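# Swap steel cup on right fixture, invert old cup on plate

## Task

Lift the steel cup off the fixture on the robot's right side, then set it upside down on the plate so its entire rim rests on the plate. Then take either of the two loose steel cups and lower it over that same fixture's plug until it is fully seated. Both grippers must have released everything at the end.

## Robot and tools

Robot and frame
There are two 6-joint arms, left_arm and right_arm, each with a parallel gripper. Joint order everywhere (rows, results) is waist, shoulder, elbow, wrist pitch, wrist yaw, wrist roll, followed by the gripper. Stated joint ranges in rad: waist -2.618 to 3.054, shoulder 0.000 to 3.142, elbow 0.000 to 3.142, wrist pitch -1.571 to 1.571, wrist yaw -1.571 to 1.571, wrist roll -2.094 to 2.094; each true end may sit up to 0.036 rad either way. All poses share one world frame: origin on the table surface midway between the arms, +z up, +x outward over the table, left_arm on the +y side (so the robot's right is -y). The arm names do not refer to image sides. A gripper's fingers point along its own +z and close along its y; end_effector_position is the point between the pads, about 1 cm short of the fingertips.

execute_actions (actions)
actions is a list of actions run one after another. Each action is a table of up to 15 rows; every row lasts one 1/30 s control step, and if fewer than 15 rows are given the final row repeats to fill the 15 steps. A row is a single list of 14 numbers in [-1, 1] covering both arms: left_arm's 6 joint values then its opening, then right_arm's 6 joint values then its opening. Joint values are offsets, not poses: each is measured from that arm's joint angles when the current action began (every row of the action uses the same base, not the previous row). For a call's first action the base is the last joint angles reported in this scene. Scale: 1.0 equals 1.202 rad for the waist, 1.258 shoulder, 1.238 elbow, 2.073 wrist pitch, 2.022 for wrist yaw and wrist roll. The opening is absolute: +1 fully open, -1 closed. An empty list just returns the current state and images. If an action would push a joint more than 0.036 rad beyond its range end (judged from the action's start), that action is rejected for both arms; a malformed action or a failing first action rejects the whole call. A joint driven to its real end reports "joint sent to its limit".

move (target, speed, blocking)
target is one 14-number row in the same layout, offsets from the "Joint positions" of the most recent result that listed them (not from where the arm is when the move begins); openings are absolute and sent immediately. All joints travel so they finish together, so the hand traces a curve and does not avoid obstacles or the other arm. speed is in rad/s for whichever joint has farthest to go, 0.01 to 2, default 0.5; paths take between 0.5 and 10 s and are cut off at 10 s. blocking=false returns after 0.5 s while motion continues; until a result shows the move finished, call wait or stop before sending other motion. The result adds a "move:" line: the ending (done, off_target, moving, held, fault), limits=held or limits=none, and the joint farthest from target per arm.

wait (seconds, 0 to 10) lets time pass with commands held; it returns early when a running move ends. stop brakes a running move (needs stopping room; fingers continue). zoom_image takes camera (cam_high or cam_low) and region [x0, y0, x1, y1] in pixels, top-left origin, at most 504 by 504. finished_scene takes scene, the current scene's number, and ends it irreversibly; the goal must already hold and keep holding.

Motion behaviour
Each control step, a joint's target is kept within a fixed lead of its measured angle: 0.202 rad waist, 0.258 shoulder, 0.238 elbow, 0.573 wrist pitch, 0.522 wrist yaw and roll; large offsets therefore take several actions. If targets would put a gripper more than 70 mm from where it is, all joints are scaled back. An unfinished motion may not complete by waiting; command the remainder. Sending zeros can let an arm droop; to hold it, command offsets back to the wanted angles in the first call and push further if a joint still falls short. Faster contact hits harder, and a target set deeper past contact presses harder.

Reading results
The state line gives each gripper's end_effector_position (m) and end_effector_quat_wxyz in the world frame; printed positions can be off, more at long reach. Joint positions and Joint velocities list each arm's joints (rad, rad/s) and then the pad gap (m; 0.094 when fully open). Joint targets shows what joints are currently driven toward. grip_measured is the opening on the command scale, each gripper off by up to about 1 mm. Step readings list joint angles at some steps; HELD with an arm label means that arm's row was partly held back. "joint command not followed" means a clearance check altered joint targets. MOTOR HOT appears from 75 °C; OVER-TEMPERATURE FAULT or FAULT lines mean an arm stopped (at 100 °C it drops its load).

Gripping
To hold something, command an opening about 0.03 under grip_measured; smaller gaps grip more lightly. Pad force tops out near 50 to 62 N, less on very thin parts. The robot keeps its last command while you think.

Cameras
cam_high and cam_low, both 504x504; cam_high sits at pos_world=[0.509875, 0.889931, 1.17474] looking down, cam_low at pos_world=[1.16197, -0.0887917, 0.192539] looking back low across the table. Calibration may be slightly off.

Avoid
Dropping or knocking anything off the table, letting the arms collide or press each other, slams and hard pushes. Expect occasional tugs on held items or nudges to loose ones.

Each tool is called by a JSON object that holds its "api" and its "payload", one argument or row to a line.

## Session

{"api": "execute_actions", "payload": {
  "actions": []
}}

Scene clock: 0.00 s.
left_arm: end_effector_position=(+0.1955, +0.2731, +0.1195) grip_measured=+1.000 end_effector_quat_wxyz=(-0.049, -0.528, +0.824, +0.200) | right_arm: end_effector_position=(+0.4396, +0.1415, +0.3837) grip_measured=+1.000 end_effector_quat_wxyz=(+0.477, +0.048, +0.812, +0.334)
Joint names: [waist, shoulder, elbow, wrist pitch, wrist yaw, wrist roll]
Joint positions: left_arm=[ 0.039  1.618  1.244 -1.532 -0.25  -1.283  0.094] | right_arm=[ 0.757  2.011  2.209 -0.533  0.21   0.744  0.094]
Joint velocities: left_arm=[ 0.022 -0.012  0.012  0.051  0.051 -0.022  0.   ] | right_arm=[-0.027 -0.012  0.007 -0.066 -0.022 -0.007  0.   ]
Motor temperatures (°C, as the motors report them): left_arm=[20 22 22 22 20 23] | right_arm=[22 24 19 22 19 21]
Joint targets: left_arm=[0.039 1.609 1.253 -1.534 -0.259 -1.285] | right_arm=[0.757 2.004 2.216 -0.538 0.213 0.739]

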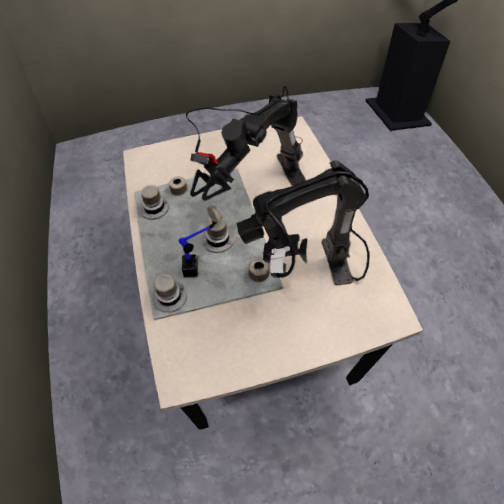

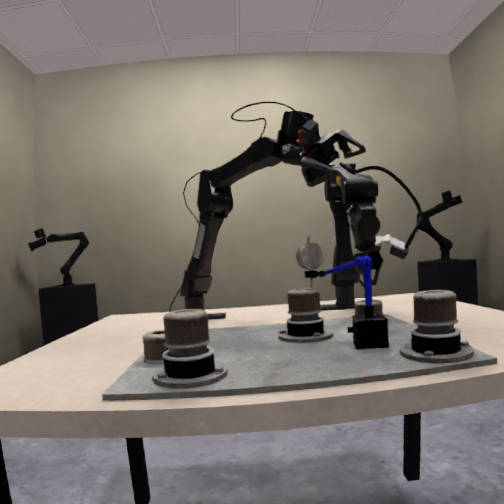

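{"api": "move", "payload": {
  "target": [0,0,0,0,0,0,1,-0.57,0.165,-0.185,0.088,-0.108,-0.37,1],
  "speed": 0.7
}}

{"api": "zoom_image", "payload": {
  "camera": "cam_low",
  "region": [120,230,280,390]
}}

{"api": "zoom_image", "payload": {
  "camera": "cam_high",
  "region": [110,140,220,250]
}}

Scene clock: 2.53 s.
left_arm: end_effector_position=(+0.1955, +0.2731, +0.1195) grip_measured=+1.000 end_effector_quat_wxyz=(-0.049, -0.528, +0.824, +0.200) | right_arm: end_effector_position=(+0.6254, -0.1934, +0.1903) grip_measured=+1.000 end_effector_quat_wxyz=(+0.466, -0.035, +0.884, +0.019)
Joint names: [waist, shoulder, elbow, wrist pitch, wrist yaw, wrist roll]
Joint positions: left_arm=[ 0.039  1.618  1.244 -1.532 -0.25  -1.283  0.094] | right_arm=[ 0.065  2.218  1.984 -0.366  0.001  0.002  0.094]
Joint velocities: left_arm=[-0.017 -0.022  0.017 -0.037  0.037 -0.022  0.   ] | right_arm=[-0.012 -0.022 -0.002 -0.037 -0.007 -0.022  0.   ]
Motor temperatures (°C, as the motors report them): left_arm=[20 22 22 22 20 23] | right_arm=[22 25 20 23 19 21]
Joint targets: left_arm=[0.039 1.618 1.244 -1.532 -0.250 -1.283] | right_arm=[0.072 2.219 1.980 -0.351 -0.008 -0.004]
move: done; limits=none; left_arm: farthest joint: the waist, 0.000 radians from its target (0.000 radians at the start); right_arm: farthest joint: the wrist pitch, 0.016 radians from its target (0.183 radians at the start)

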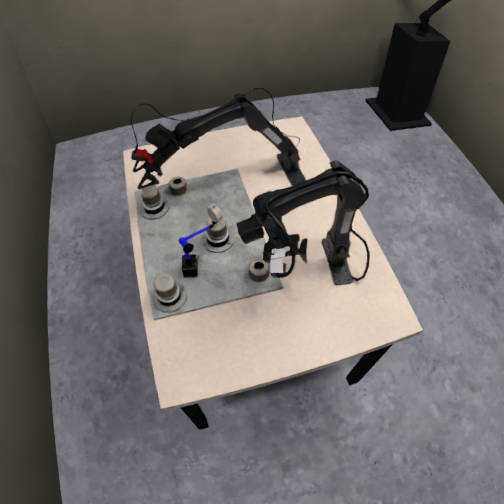

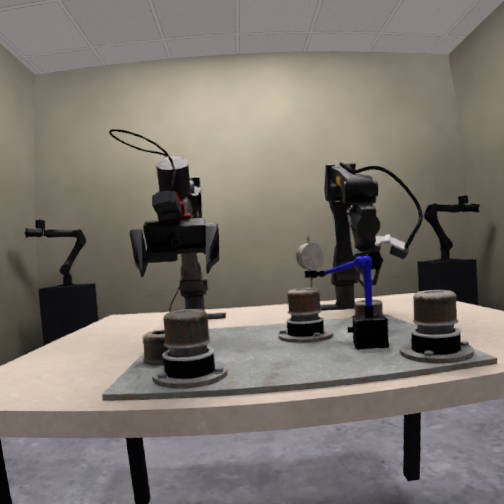

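Region (120, 230, 280, 390) of cam_low's 504x504 image, scaled by 3.150, with more detail than that image has.

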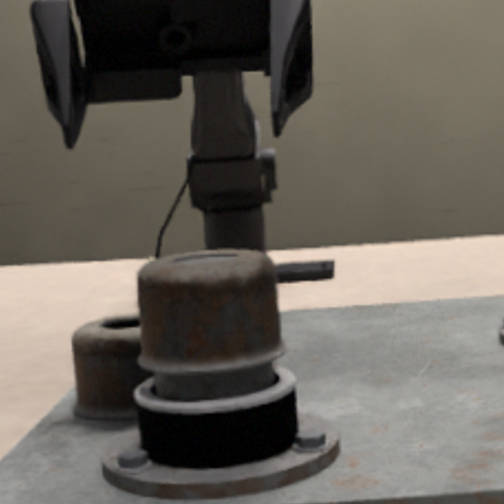

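Region (110, 140, 220, 250) of cam_high's 504x504 image, scaled by 4.582, with more detail than that image has.

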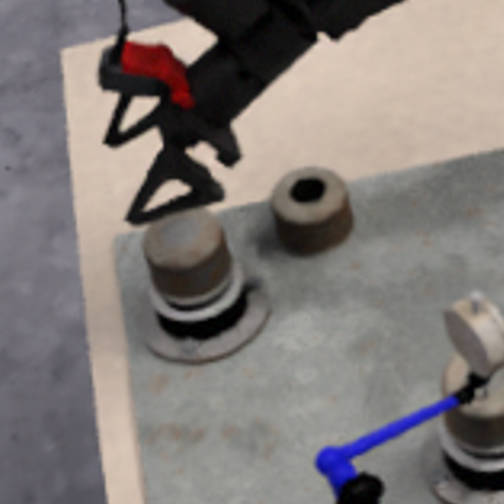

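{"api": "move", "payload": {
  "target": [0,0,0,0,0,0,1,0.022,-0.01,-0.1,0.08,0,0,1],
  "speed": 0.3
}}

{"api": "zoom_image", "payload": {
  "camera": "cam_low",
  "region": [120,230,280,390]
}}

Scene clock: 4.00 s.
left_arm: end_effector_position=(+0.1955, +0.2731, +0.1195) grip_measured=+1.000 end_effector_quat_wxyz=(-0.049, -0.528, +0.824, +0.200) | right_arm: end_effector_position=(+0.6278, -0.1806, +0.1693) grip_measured=+1.000 end_effector_quat_wxyz=(+0.482, -0.044, +0.875, +0.025)
Joint names: [waist, shoulder, elbow, wrist pitch, wrist yaw, wrist roll]
Joint positions: left_arm=[ 0.039  1.618  1.244 -1.532 -0.25  -1.283  0.094] | right_arm=[ 0.085  2.218  1.871 -0.216  0.001  0.001  0.094]
Joint velocities: left_arm=[-0.007 -0.007 -0.002 -0.095  0.037 -0.022  0.   ] | right_arm=[-0.007  0.017 -0.007 -0.051  0.022 -0.022  0.   ]
Motor temperatures (°C, as the motors report them): left_arm=[20 22 22 22 20 23] | right_arm=[22 26 20 23 19 21]
Joint targets: left_arm=[0.039 1.618 1.244 -1.532 -0.250 -1.283] | right_arm=[0.092 2.206 1.860 -0.201 0.001 0.002]
move: done; limits=none; left_arm: farthest joint: the waist, 0.000 radians from its target (0.000 radians at the start); right_arm: farthest joint: the wrist pitch, 0.016 radians from its target (0.166 radians at the start)

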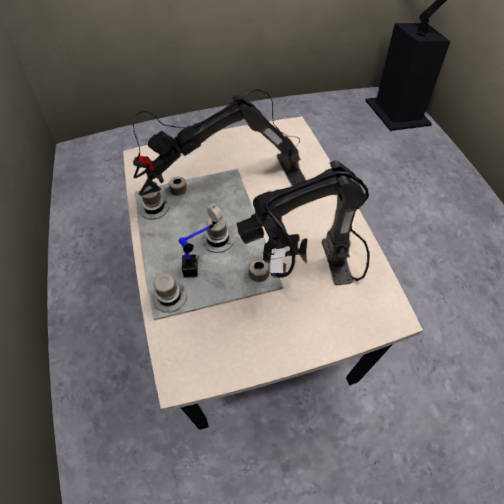

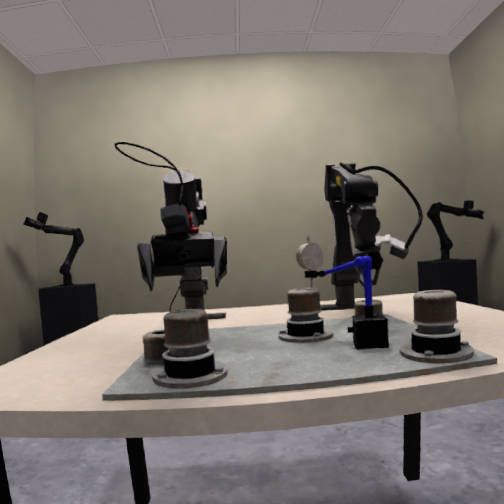

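Region (120, 230, 280, 390) of cam_low's 504x504 image, scaled by 3.150, with more detail than that image has.

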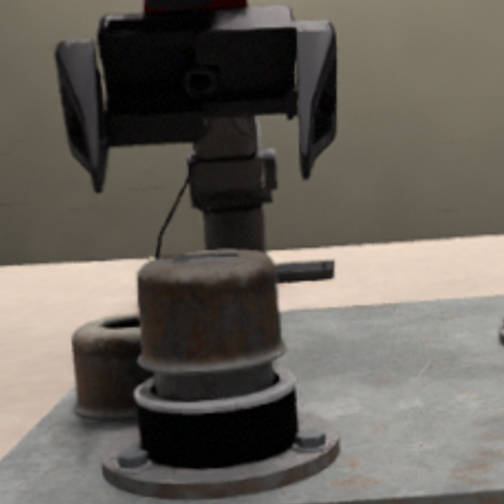

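{"api": "move", "payload": {
  "target": [0,0,0,0,0,0,1,0,0.043,-0.17,0.112,0,0,1],
  "speed": 0.25
}}

{"api": "zoom_image", "payload": {
  "camera": "cam_low",
  "region": [120,230,280,390]
}}

{"api": "zoom_image", "payload": {
  "camera": "cam_high",
  "region": [110,140,220,250]
}}

Scene clock: 5.83 s.
left_arm: end_effector_position=(+0.1955, +0.2731, +0.1195) grip_measured=+1.000 end_effector_quat_wxyz=(-0.049, -0.528, +0.824, +0.200) | right_arm: end_effector_position=(+0.6191, -0.1815, +0.0955) grip_measured=+1.000 end_effector_quat_wxyz=(+0.469, -0.044, +0.882, +0.024)
Joint names: [waist, shoulder, elbow, wrist pitch, wrist yaw, wrist roll]
Joint positions: left_arm=[ 0.039  1.618  1.244 -1.532 -0.25  -1.283  0.094] | right_arm=[0.085 2.264 1.67  0.001 0.001 0.001 0.094]
Joint velocities: left_arm=[-0.017 -0.012 -0.007  0.066  0.081  0.007  0.   ] | right_arm=[-0.007  0.007 -0.007 -0.007  0.022 -0.007  0.   ]
Motor temperatures (°C, as the motors report them): left_arm=[20 22 22 22 20 23] | right_arm=[22 27 20 24 19 21]
Joint targets: left_arm=[0.039 1.618 1.244 -1.532 -0.250 -1.283] | right_arm=[0.085 2.272 1.660 0.016 0.001 0.001]
move: done; limits=none; left_arm: farthest joint: the waist, 0.000 radians from its target (0.000 radians at the start); right_arm: farthest joint: the wrist pitch, 0.016 radians from its target (0.232 radians at the start)

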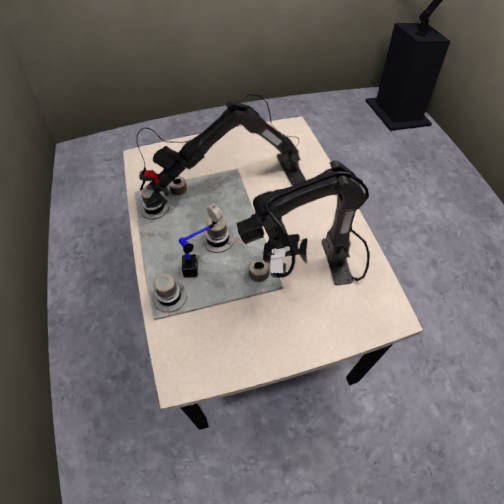

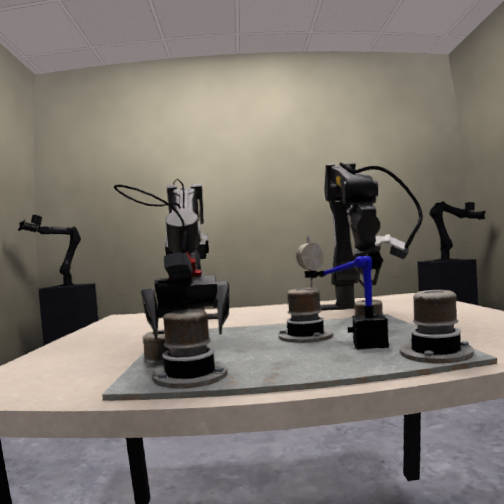

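Region (120, 230, 280, 390) of cam_low's 504x504 image, scaled by 3.150, with more detail than that image has.

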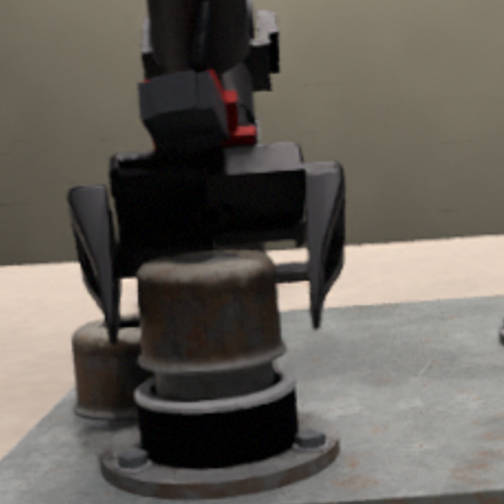

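Region (110, 140, 220, 250) of cam_high's 504x504 image, scaled by 4.582, with more detail than that image has.

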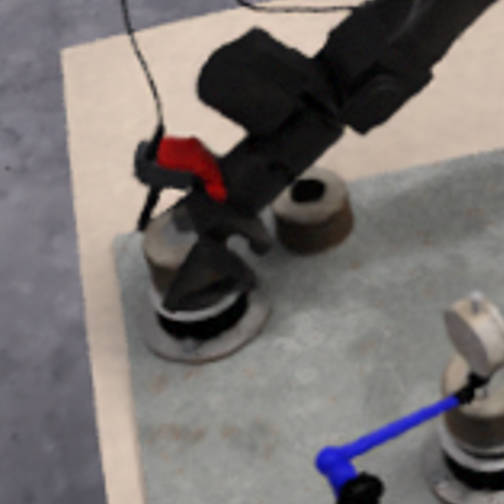

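{"api": "move", "payload": {
  "target": [0,0,0,0,0,0,1,-0.01,0,0,0,0,0,0.3]
}}

{"api": "move", "payload": {
  "target": [0,0,0,0,0,0,1,0,-0.075,0.168,-0.107,0,0,0.3],
  "speed": 0.12
}}

{"api": "zoom_image", "payload": {
  "camera": "cam_low",
  "region": [120,230,280,390]
}}

Scene clock: 6.73 s.
left_arm: end_effector_position=(+0.1955, +0.2731, +0.1195) grip_measured=+1.000 end_effector_quat_wxyz=(-0.049, -0.528, +0.824, +0.200) | right_arm: end_effector_position=(+0.6194, -0.1846, +0.0955) grip_measured=+0.438 end_effector_quat_wxyz=(+0.469, -0.042, +0.882, +0.020)
Joint names: [waist, shoulder, elbow, wrist pitch, wrist yaw, wrist roll]
Joint positions: left_arm=[ 0.039  1.618  1.244 -1.532 -0.25  -1.283  0.094] | right_arm=[0.082 2.264 1.67  0.001 0.008 0.    0.068]
Joint velocities: left_arm=[ 0.002 -0.002  0.007 -0.11  -0.022 -0.007  0.   ] | right_arm=[-0.007 -0.007 -0.012 -0.051 -0.037  0.051 -0.   ]
Motor temperatures (°C, as the motors report them): left_arm=[20 22 22 22 20 23] | right_arm=[22 27 20 24 19 21]
Joint targets: left_arm=[0.039 1.618 1.244 -1.532 -0.250 -1.283] | right_arm=[0.073 2.264 1.670 0.001 0.001 0.001]
move: done; limits=none; left_arm: farthest joint: the waist, 0.000 radians from its target (0.000 radians at the start); right_arm: farthest joint: the waist, 0.009 radians from its target (0.012 radians at the start)

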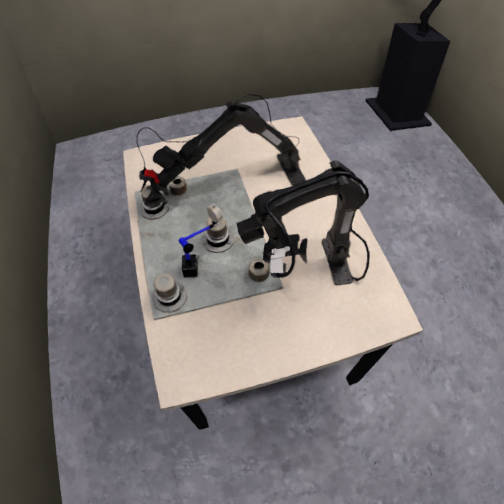

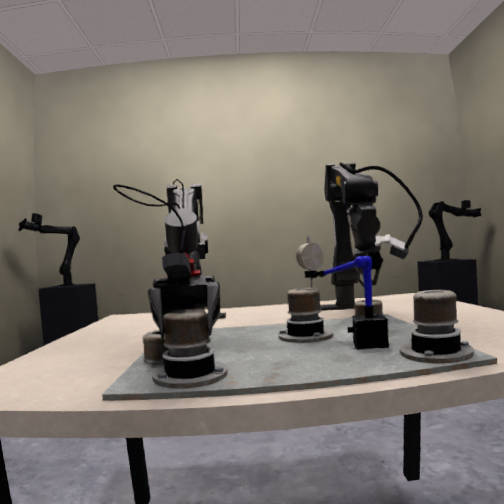

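Scene clock: 8.83 s.
left_arm: end_effector_position=(+0.1955, +0.2731, +0.1195) grip_measured=+1.000 end_effector_quat_wxyz=(-0.049, -0.528, +0.824, +0.200) | right_arm: end_effector_position=(+0.6200, -0.1846, +0.1168) grip_measured=+0.438 end_effector_quat_wxyz=(+0.440, -0.043, +0.897, +0.018)
Joint names: [waist, shoulder, elbow, wrist pitch, wrist yaw, wrist roll]
Joint positions: left_arm=[ 0.039  1.618  1.244 -1.532 -0.25  -1.283  0.094] | right_arm=[ 0.082  2.264  1.814 -0.208  0.008  0.     0.068]
Joint velocities: left_arm=[-0.002  0.017  0.007 -0.022 -0.066 -0.051  0.   ] | right_arm=[-0.002  0.002  0.022  0.125 -0.022 -0.081 -0.001]
Motor temperatures (°C, as the motors report them): left_arm=[20 23 22 22 20 23] | right_arm=[22 29 21 24 19 21]
Joint targets: left_arm=[0.039 1.618 1.244 -1.532 -0.250 -1.283] | right_arm=[0.082 2.176 1.873 -0.220 0.008 0.000]
move: off_target (right_arm); limits=none; left_arm: farthest joint: the waist, 0.000 radians from its target (0.000 radians at the start); right_arm: farthest joint: the shoulder, 0.095 radians from its target (0.094 radians at the start)

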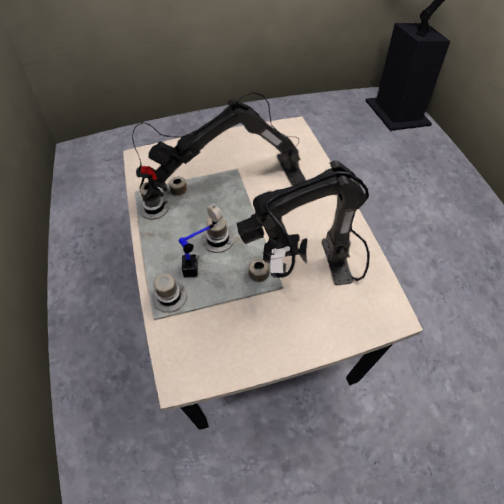

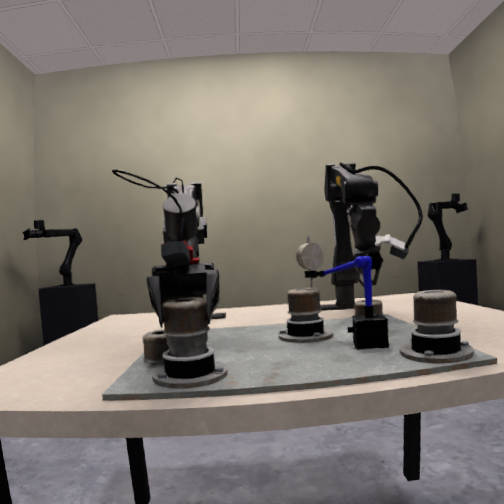

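Region (120, 230, 280, 390) of cam_low's 504x504 image, scaled by 3.150, with more detail than that image has.

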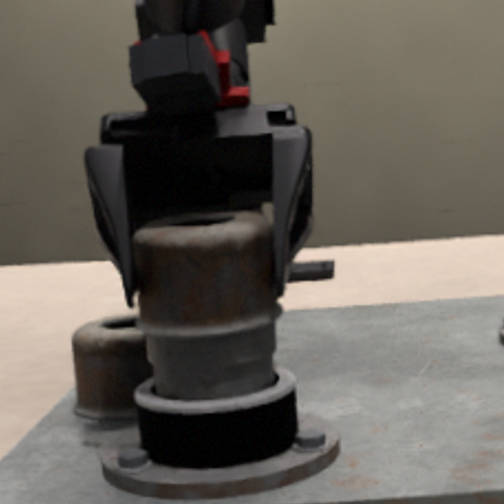

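{"api": "move", "payload": {
  "target": [0,0,0,0,0,0,1,0,-0.09,-0.03,0.035,0,0,0.3],
  "speed": 0.1
}}

{"api": "zoom_image", "payload": {
  "camera": "cam_low",
  "region": [120,230,280,390]
}}

Scene clock: 10.40 s.
left_arm: end_effector_position=(+0.1955, +0.2731, +0.1195) grip_measured=+1.000 end_effector_quat_wxyz=(-0.049, -0.528, +0.824, +0.200) | right_arm: end_effector_position=(+0.6199, -0.1846, +0.1164) grip_measured=+0.438 end_effector_quat_wxyz=(+0.453, -0.042, +0.890, +0.019)
Joint names: [waist, shoulder, elbow, wrist pitch, wrist yaw, wrist roll]
Joint positions: left_arm=[ 0.039  1.618  1.244 -1.532 -0.25  -1.283  0.094] | right_arm=[ 0.082  2.252  1.769 -0.147  0.008  0.     0.068]
Joint velocities: left_arm=[-0.012  0.002  0.007 -0.051  0.022  0.022  0.   ] | right_arm=[-0.007 -0.002 -0.007 -0.051 -0.051 -0.066 -0.   ]
Motor temperatures (°C, as the motors report them): left_arm=[20 23 22 22 20 23] | right_arm=[22 31 21 24 19 21]
Joint targets: left_arm=[0.039 1.618 1.244 -1.532 -0.250 -1.283] | right_arm=[0.082 2.151 1.777 -0.136 0.008 0.000]
move: off_target (right_arm); limits=none; left_arm: farthest joint: the waist, 0.000 radians from its target (0.000 radians at the start); right_arm: farthest joint: the shoulder, 0.101 radians from its target (0.114 radians at the start)

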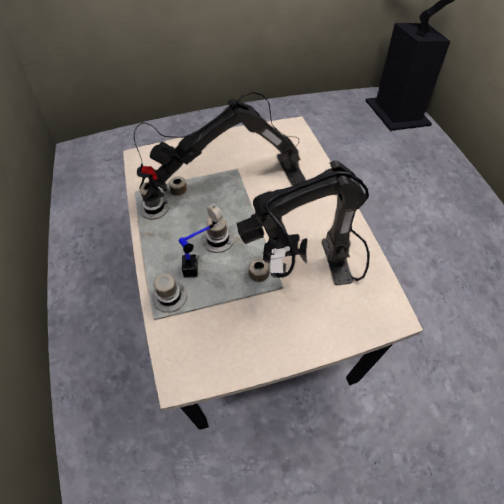

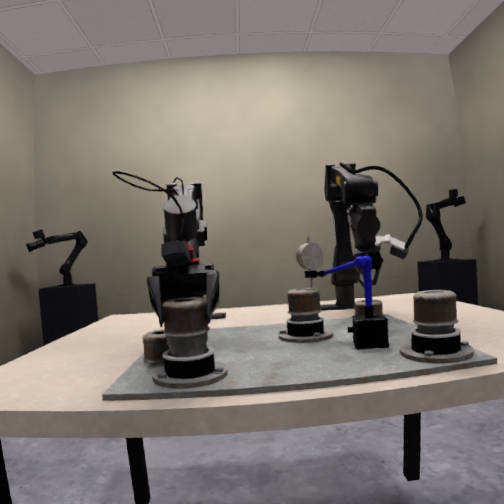

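Region (120, 230, 280, 390) of cam_low's 504x504 image, scaled by 3.150, with more detail than that image has.

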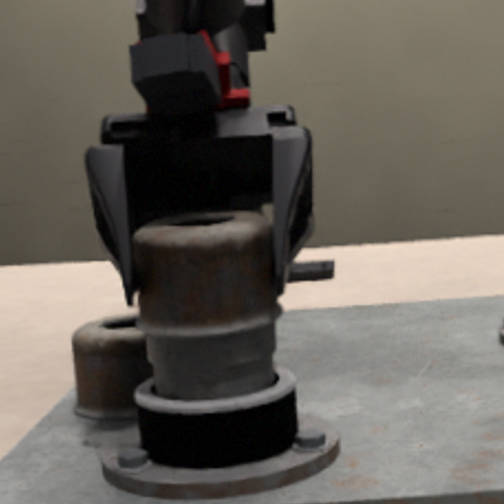

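{"api": "move", "payload": {
  "target": [0,0,0,0,0,0,1,0,-0.04,-0.05,0.045,0,0,0.3],
  "speed": 0.1
}}

{"api": "zoom_image", "payload": {
  "camera": "cam_low",
  "region": [120,230,280,390]
}}

Scene clock: 11.90 s.
left_arm: end_effector_position=(+0.1955, +0.2731, +0.1195) grip_measured=+1.000 end_effector_quat_wxyz=(-0.049, -0.528, +0.824, +0.200) | right_arm: end_effector_position=(+0.6198, -0.1846, +0.1145) grip_measured=+0.438 end_effector_quat_wxyz=(+0.467, -0.042, +0.883, +0.020)
Joint names: [waist, shoulder, elbow, wrist pitch, wrist yaw, wrist roll]
Joint positions: left_arm=[ 0.039  1.618  1.244 -1.532 -0.25  -1.283  0.094] | right_arm=[ 0.082  2.242  1.717 -0.073  0.008  0.     0.068]
Joint velocities: left_arm=[ 0.012  0.007 -0.002  0.037 -0.11  -0.066  0.   ] | right_arm=[ 0.012 -0.012 -0.022 -0.051  0.022  0.022  0.001]
Motor temperatures (°C, as the motors report them): left_arm=[20 23 22 22 20 23] | right_arm=[22 31 21 24 19 21]
Joint targets: left_arm=[0.039 1.618 1.244 -1.532 -0.250 -1.283] | right_arm=[0.082 2.202 1.707 -0.053 0.008 0.000]
move: off_target (right_arm); limits=none; left_arm: farthest joint: the waist, 0.000 radians from its target (0.000 radians at the start); right_arm: farthest joint: the shoulder, 0.041 radians from its target (0.051 radians at the start)

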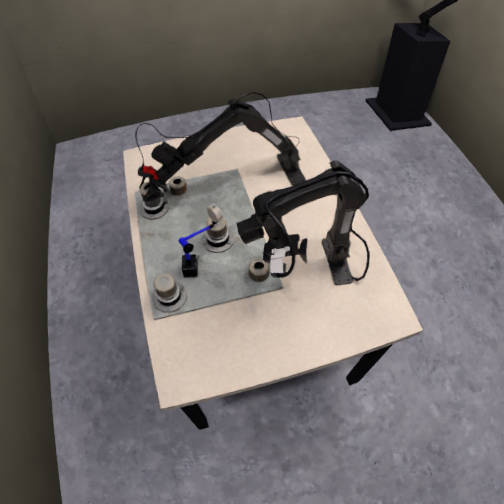

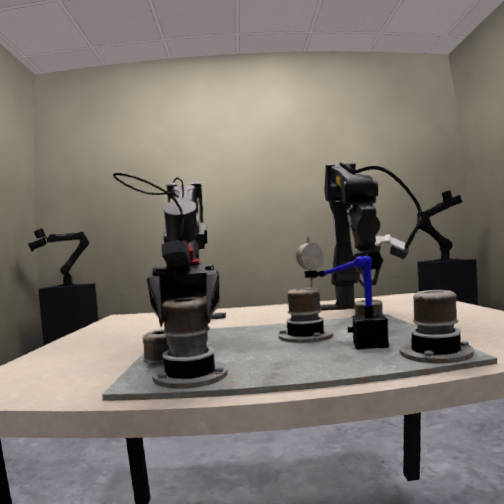

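Region (120, 230, 280, 390) of cam_low's 504x504 image, scaled by 3.150, with more detail than that image has.

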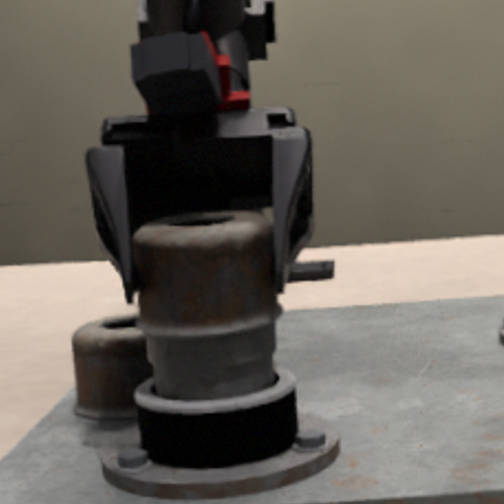

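{"api": "move", "payload": {
  "target": [0,0,0,0,0,0,1,0.008,-0.05,-0.06,0.045,0,0,0.2],
  "speed": 0.1
}}

{"api": "zoom_image", "payload": {
  "camera": "cam_low",
  "region": [120,230,280,390]
}}

Scene clock: 14.00 s.
left_arm: end_effector_position=(+0.1955, +0.2731, +0.1195) grip_measured=+1.000 end_effector_quat_wxyz=(-0.049, -0.528, +0.824, +0.200) | right_arm: end_effector_position=(+0.6189, -0.1847, +0.1114) grip_measured=+0.438 end_effector_quat_wxyz=(+0.484, -0.041, +0.874, +0.021)
Joint names: [waist, shoulder, elbow, wrist pitch, wrist yaw, wrist roll]
Joint positions: left_arm=[ 0.039  1.618  1.244 -1.532 -0.25  -1.283  0.094] | right_arm=[0.082 2.232 1.654 0.019 0.008 0.    0.068]
Joint velocities: left_arm=[-0.007  0.002 -0.007 -0.037  0.022  0.007  0.   ] | right_arm=[-0.017 -0.002  0.002 -0.022 -0.051 -0.037  0.   ]
Motor temperatures (°C, as the motors report them): left_arm=[20 23 23 22 20 23] | right_arm=[22 33 21 25 19 21]
Joint targets: left_arm=[0.039 1.618 1.244 -1.532 -0.250 -1.283] | right_arm=[0.091 2.179 1.643 0.021 0.008 0.000]
move: off_target (right_arm); limits=none; left_arm: farthest joint: the waist, 0.000 radians from its target (0.000 radians at the start); right_arm: farthest joint: the shoulder, 0.053 radians from its target (0.063 radians at the start)

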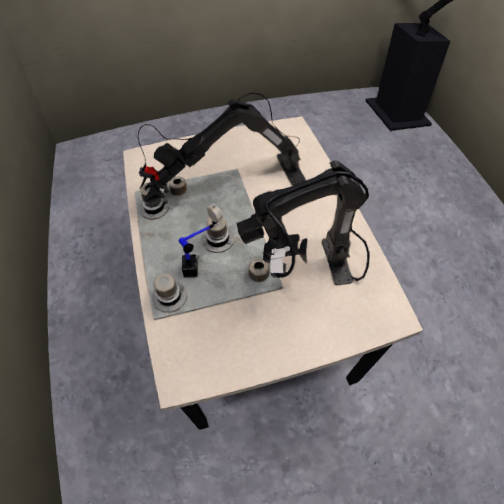

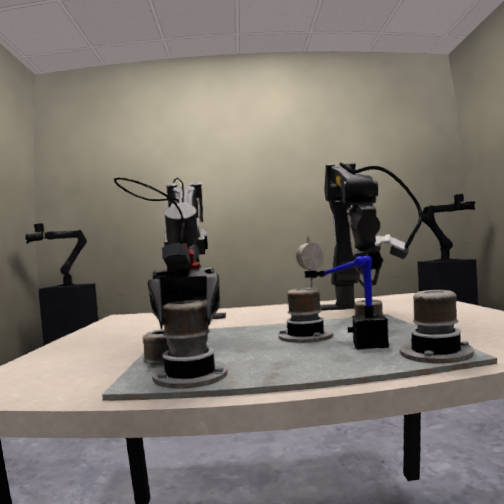

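Region (120, 230, 280, 390) of cam_low's 504x504 image, scaled by 3.150, with more detail than that image has.

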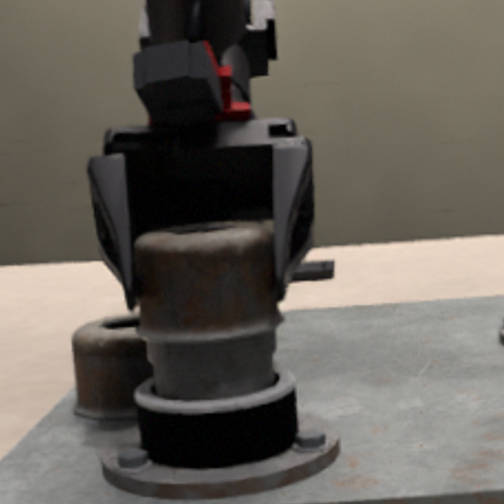

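Level and free. Raise with the shoulder alone.

{"api": "move", "payload": {
  "target": [0,0,0,0,0,0,1,0.005,-0.12,0,0.01,0,0,0.2],
  "speed": 0.1
}}

{"api": "zoom_image", "payload": {
  "camera": "cam_low",
  "region": [120,230,280,390]
}}

Scene clock: 15.87 s.
left_arm: end_effector_position=(+0.1955, +0.2731, +0.1195) grip_measured=+1.000 end_effector_quat_wxyz=(-0.049, -0.528, +0.824, +0.200) | right_arm: end_effector_position=(+0.6191, -0.1847, +0.1149) grip_measured=+0.438 end_effector_quat_wxyz=(+0.487, -0.041, +0.872, +0.021)
Joint names: [waist, shoulder, elbow, wrist pitch, wrist yaw, wrist roll]
Joint positions: left_arm=[ 0.039  1.618  1.244 -1.532 -0.25  -1.283  0.094] | right_arm=[0.082 2.227 1.654 0.02  0.008 0.    0.068]
Joint velocities: left_arm=[ 0.007  0.012 -0.012 -0.007  0.037 -0.022  0.   ] | right_arm=[-0.012 -0.022 -0.002  0.007 -0.051 -0.022 -0.001]
Motor temperatures (°C, as the motors report them): left_arm=[20 23 23 22 20 23] | right_arm=[22 34 22 25 19 21]
Joint targets: left_arm=[0.039 1.618 1.244 -1.532 -0.250 -1.283] | right_arm=[0.087 2.103 1.654 0.037 0.008 0.000]
move: off_target (right_arm); limits=none; left_arm: farthest joint: the waist, 0.000 radians from its target (0.000 radians at the start); right_arm: farthest joint: the shoulder, 0.146 radians from its target (0.151 radians at the start)

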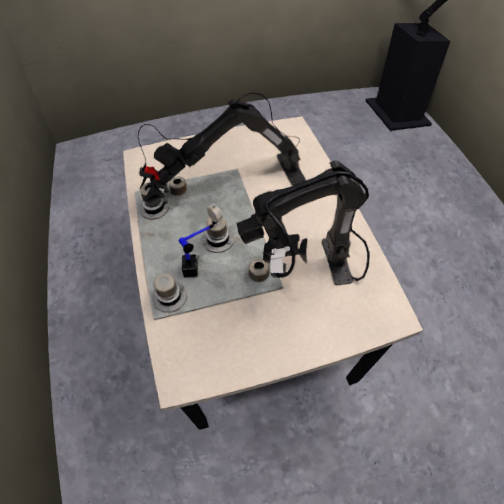

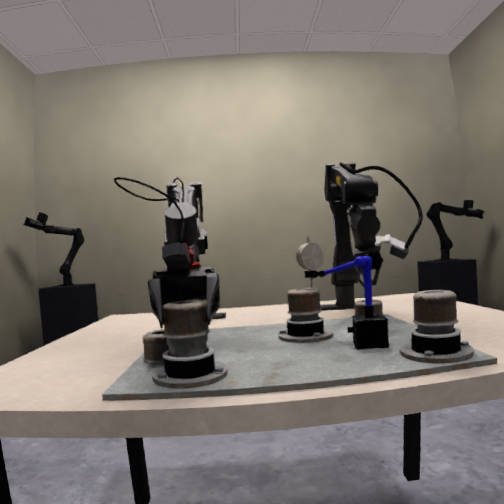

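Region (120, 230, 280, 390) of cam_low's 504x504 image, scaled by 3.150, with more detail than that image has.

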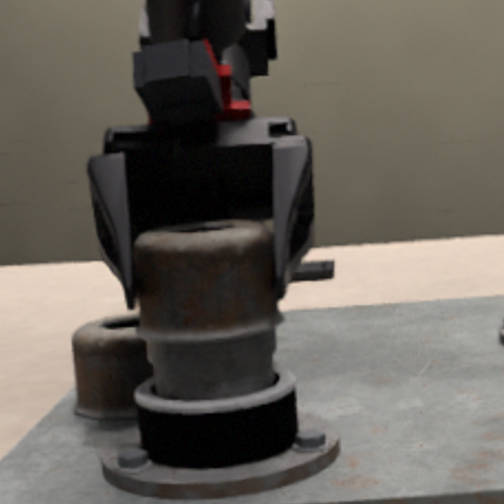

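{"api": "move", "payload": {
  "target": [0,0,0,0,0,0,1,0,-0.06,0.042,0.02,0,0,0.2],
  "speed": 0.07
}}

{"api": "zoom_image", "payload": {
  "camera": "cam_low",
  "region": [120,230,280,390]
}}

Scene clock: 17.73 s.
left_arm: end_effector_position=(+0.1955, +0.2731, +0.1195) grip_measured=+1.000 end_effector_quat_wxyz=(-0.049, -0.528, +0.824, +0.200) | right_arm: end_effector_position=(+0.6207, -0.1845, +0.1426) grip_measured=+0.438 end_effector_quat_wxyz=(+0.506, -0.041, +0.862, +0.022)
Joint names: [waist, shoulder, elbow, wrist pitch, wrist yaw, wrist roll]
Joint positions: left_arm=[ 0.039  1.618  1.244 -1.532 -0.25  -1.283  0.094] | right_arm=[0.082 2.19  1.67  0.011 0.008 0.    0.068]
Joint velocities: left_arm=[-0.007  0.017  0.007 -0.007  0.037 -0.007  0.   ] | right_arm=[-0.012  0.002 -0.007 -0.022  0.051  0.051 -0.001]
Motor temperatures (°C, as the motors report them): left_arm=[20 23 23 22 20 23] | right_arm=[22 35 22 25 19 21]
Joint targets: left_arm=[0.039 1.618 1.244 -1.532 -0.250 -1.283] | right_arm=[0.082 2.151 1.706 0.061 0.008 0.000]
move: off_target (right_arm); limits=none; left_arm: farthest joint: the waist, 0.000 radians from its target (0.000 radians at the start); right_arm: farthest joint: the wrist pitch, 0.051 radians from its target (0.041 radians at the start)

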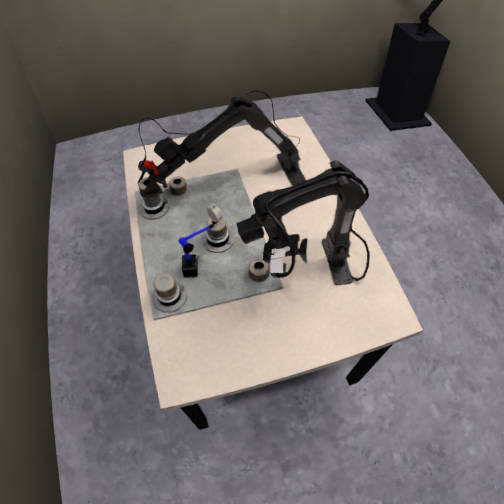

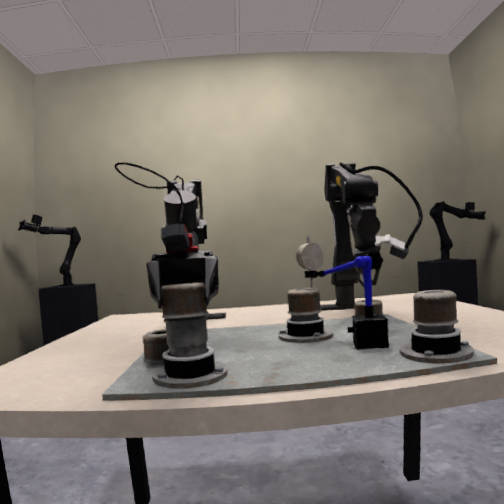

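Region (120, 230, 280, 390) of cam_low's 504x504 image, scaled by 3.150, with more detail than that image has.

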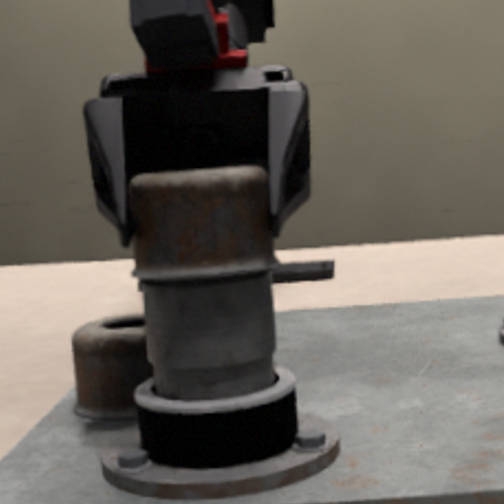

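{"api": "move", "payload": {
  "target": [0,0,0,0,0,0,1,0,-0.06,0.11,-0.075,0,0,0.2],
  "speed": 0.15
}}

Scene clock: 19.57 s.
left_arm: end_effector_position=(+0.1955, +0.2731, +0.1195) grip_measured=+1.000 end_effector_quat_wxyz=(-0.049, -0.528, +0.824, +0.200) | right_arm: end_effector_position=(+0.6148, -0.1851, +0.1755) grip_measured=+0.438 end_effector_quat_wxyz=(+0.489, -0.041, +0.871, +0.021)
Joint names: [waist, shoulder, elbow, wrist pitch, wrist yaw, wrist roll]
Joint positions: left_arm=[ 0.039  1.618  1.244 -1.532 -0.25  -1.283  0.094] | right_arm=[ 0.082  2.15   1.772 -0.169  0.008  0.     0.068]
Joint velocities: left_arm=[-0.022  0.022 -0.012  0.022 -0.007 -0.066  0.   ] | right_arm=[-0.002 -0.012  0.017 -0.022  0.022  0.022  0.   ]
Motor temperatures (°C, as the motors report them): left_arm=[20 23 23 22 20 23] | right_arm=[22 36 22 26 19 21]
Joint targets: left_arm=[0.039 1.618 1.244 -1.532 -0.250 -1.283] | right_arm=[0.082 2.115 1.806 -0.145 0.008 0.000]
move: off_target (right_arm); limits=none; left_arm: farthest joint: the waist, 0.000 radians from its target (0.000 radians at the start); right_arm: farthest joint: the shoulder, 0.036 radians from its target (0.076 radians at the start)

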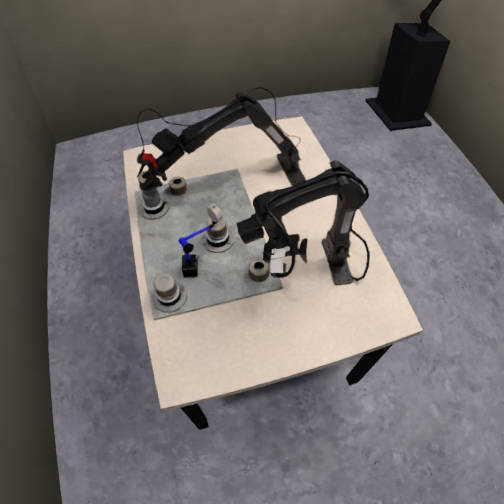

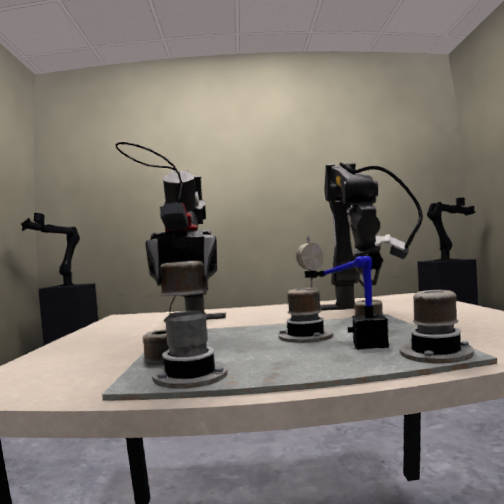

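{"api": "move", "payload": {
  "target": [0,0,0,0,0,0,1,0.16,-0.57,-0.9,0.222,0,0,0.2],
  "speed": 0.6
}}

Scene clock: 22.40 s.
left_arm: end_effector_position=(+0.1955, +0.2731, +0.1195) grip_measured=+1.000 end_effector_quat_wxyz=(-0.049, -0.528, +0.824, +0.200) | right_arm: end_effector_position=(+0.3884, -0.1328, +0.1082) grip_measured=+0.438 end_effector_quat_wxyz=(+0.471, -0.121, +0.871, +0.061)
Joint names: [waist, shoulder, elbow, wrist pitch, wrist yaw, wrist roll]
Joint positions: left_arm=[ 0.039  1.618  1.244 -1.532 -0.25  -1.283  0.094] | right_arm=[ 0.265  1.471  0.657  0.234  0.013 -0.001  0.068]
Joint velocities: left_arm=[-0.007  0.017 -0.002 -0.051 -0.022 -0.022  0.   ] | right_arm=[-0.007 -0.007  0.002  0.037 -0.081 -0.022 -0.   ]
Motor temperatures (°C, as the motors report them): left_arm=[20 23 23 22 20 23] | right_arm=[22 36 22 26 19 21]
Joint targets: left_arm=[0.039 1.618 1.244 -1.532 -0.250 -1.283] | right_arm=[0.274 1.433 0.658 0.291 0.008 0.000]
move: off_target (right_arm); limits=none; left_arm: farthest joint: the waist, 0.000 radians from its target (0.000 radians at the start); right_arm: farthest joint: the wrist pitch, 0.058 radians from its target (0.460 radians at the start)

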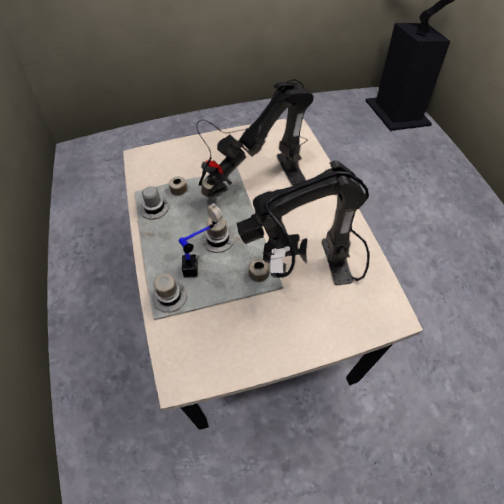

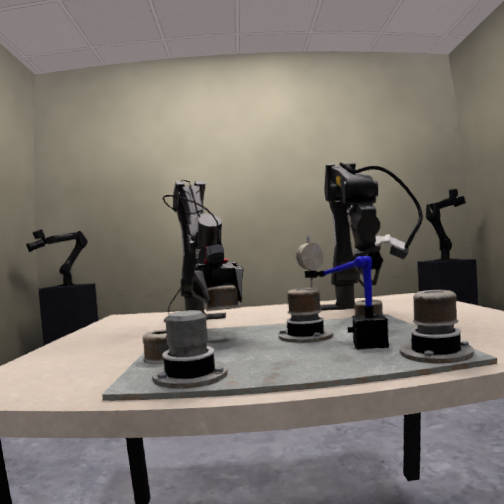

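{"api": "move", "payload": {
  "target": [0,0,0,0,0,0,1,0,0.186,-0.105,0.216,0,0,0.2],
  "speed": 0.3
}}

{"api": "zoom_image", "payload": {
  "camera": "cam_low",
  "region": [150,230,290,370]
}}

Scene clock: 24.77 s.
left_arm: end_effector_position=(+0.1955, +0.2731, +0.1195) grip_measured=+1.000 end_effector_quat_wxyz=(-0.049, -0.528, +0.824, +0.200) | right_arm: end_effector_position=(+0.3924, -0.1317, +0.0496) grip_measured=+0.438 end_effector_quat_wxyz=(+0.486, -0.120, +0.863, +0.063)
Joint names: [waist, shoulder, elbow, wrist pitch, wrist yaw, wrist roll]
Joint positions: left_arm=[ 0.039  1.618  1.244 -1.532 -0.25  -1.283  0.094] | right_arm=[ 0.265  1.699  0.531  0.623  0.013 -0.001  0.068]
Joint velocities: left_arm=[-0.002 -0.012 -0.022 -0.007  0.007 -0.037  0.   ] | right_arm=[-0.012 -0.002  0.017 -0.051 -0.007  0.007 -0.001]
Motor temperatures (°C, as the motors report them): left_arm=[20 23 23 22 20 23] | right_arm=[22 35 22 27 19 21]
Joint targets: left_arm=[0.039 1.618 1.244 -1.532 -0.250 -1.283] | right_arm=[0.265 1.705 0.527 0.681 0.013 -0.001]
move: off_target (right_arm); limits=none; left_arm: farthest joint: the waist, 0.000 radians from its target (0.000 radians at the start); right_arm: farthest joint: the wrist pitch, 0.059 radians from its target (0.448 radians at the start)

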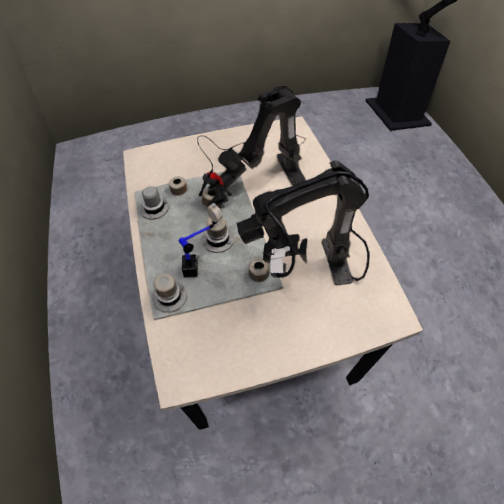

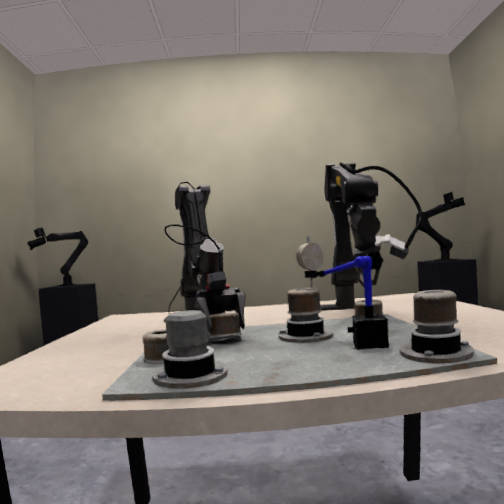

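Region (150, 230, 290, 370) of cam_low's 504x504 image, scaled by 3.600, with more detail than that image has.

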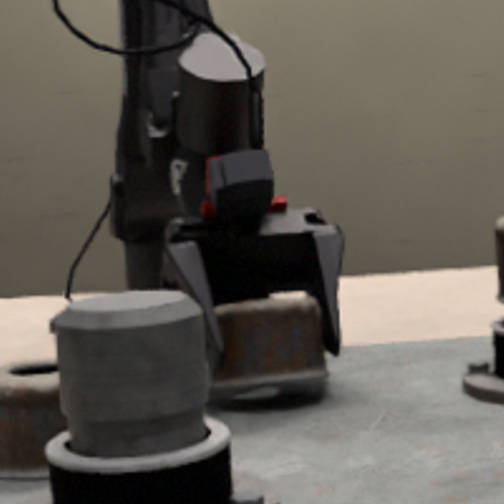

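{"api": "move", "payload": {
  "target": [0,0,0,0,0,0,1,0,0.03,0,0.012,0,0,0.2],
  "speed": 0.05
}}

{"api": "zoom_image", "payload": {
  "camera": "cam_low",
  "region": [150,230,290,370]
}}

Scene clock: 25.90 s.
left_arm: end_effector_position=(+0.1955, +0.2731, +0.1195) grip_measured=+1.000 end_effector_quat_wxyz=(-0.049, -0.528, +0.824, +0.200) | right_arm: end_effector_position=(+0.3914, -0.1320, +0.0427) grip_measured=+0.438 end_effector_quat_wxyz=(+0.479, -0.120, +0.867, +0.062)
Joint names: [waist, shoulder, elbow, wrist pitch, wrist yaw, wrist roll]
Joint positions: left_arm=[ 0.039  1.618  1.244 -1.532 -0.25  -1.283  0.094] | right_arm=[ 0.265  1.718  0.531  0.625  0.013 -0.001  0.068]
Joint velocities: left_arm=[ 0.002 -0.007 -0.002  0.037  0.007 -0.007  0.   ] | right_arm=[ 0.012 -0.022  0.012 -0.007 -0.081  0.066  0.   ]
Motor temperatures (°C, as the motors report them): left_arm=[20 23 23 22 20 23] | right_arm=[22 34 22 27 19 21]
Joint targets: left_arm=[0.039 1.618 1.244 -1.532 -0.250 -1.283] | right_arm=[0.265 1.737 0.531 0.648 0.013 -0.001]
move: off_target (right_arm); limits=none; left_arm: farthest joint: the waist, 0.000 radians from its target (0.000 radians at the start); right_arm: farthest joint: the wrist pitch, 0.023 radians from its target (0.025 radians at the start)

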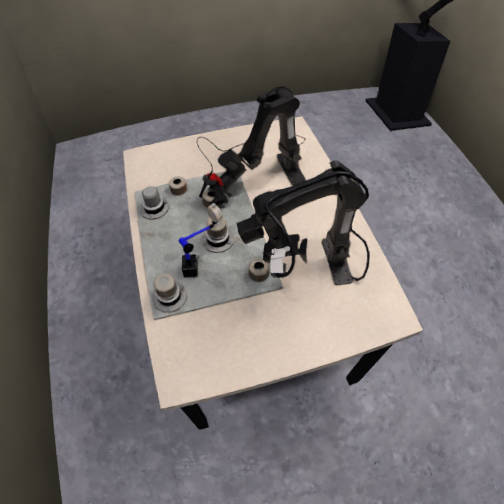

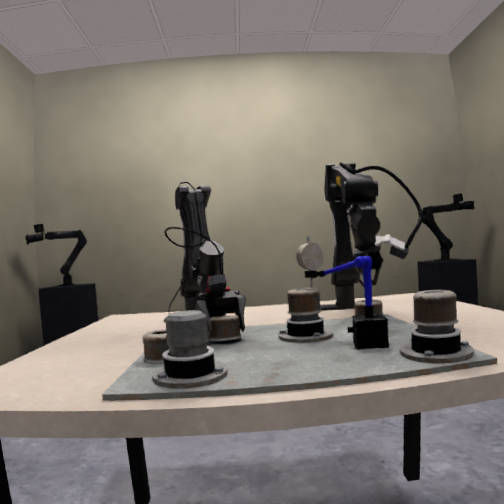

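Region (150, 230, 290, 370) of cam_low's 504x504 image, scaled by 3.600, with more detail than that image has.

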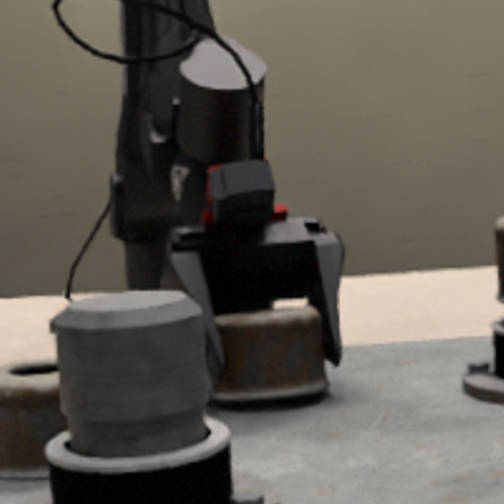

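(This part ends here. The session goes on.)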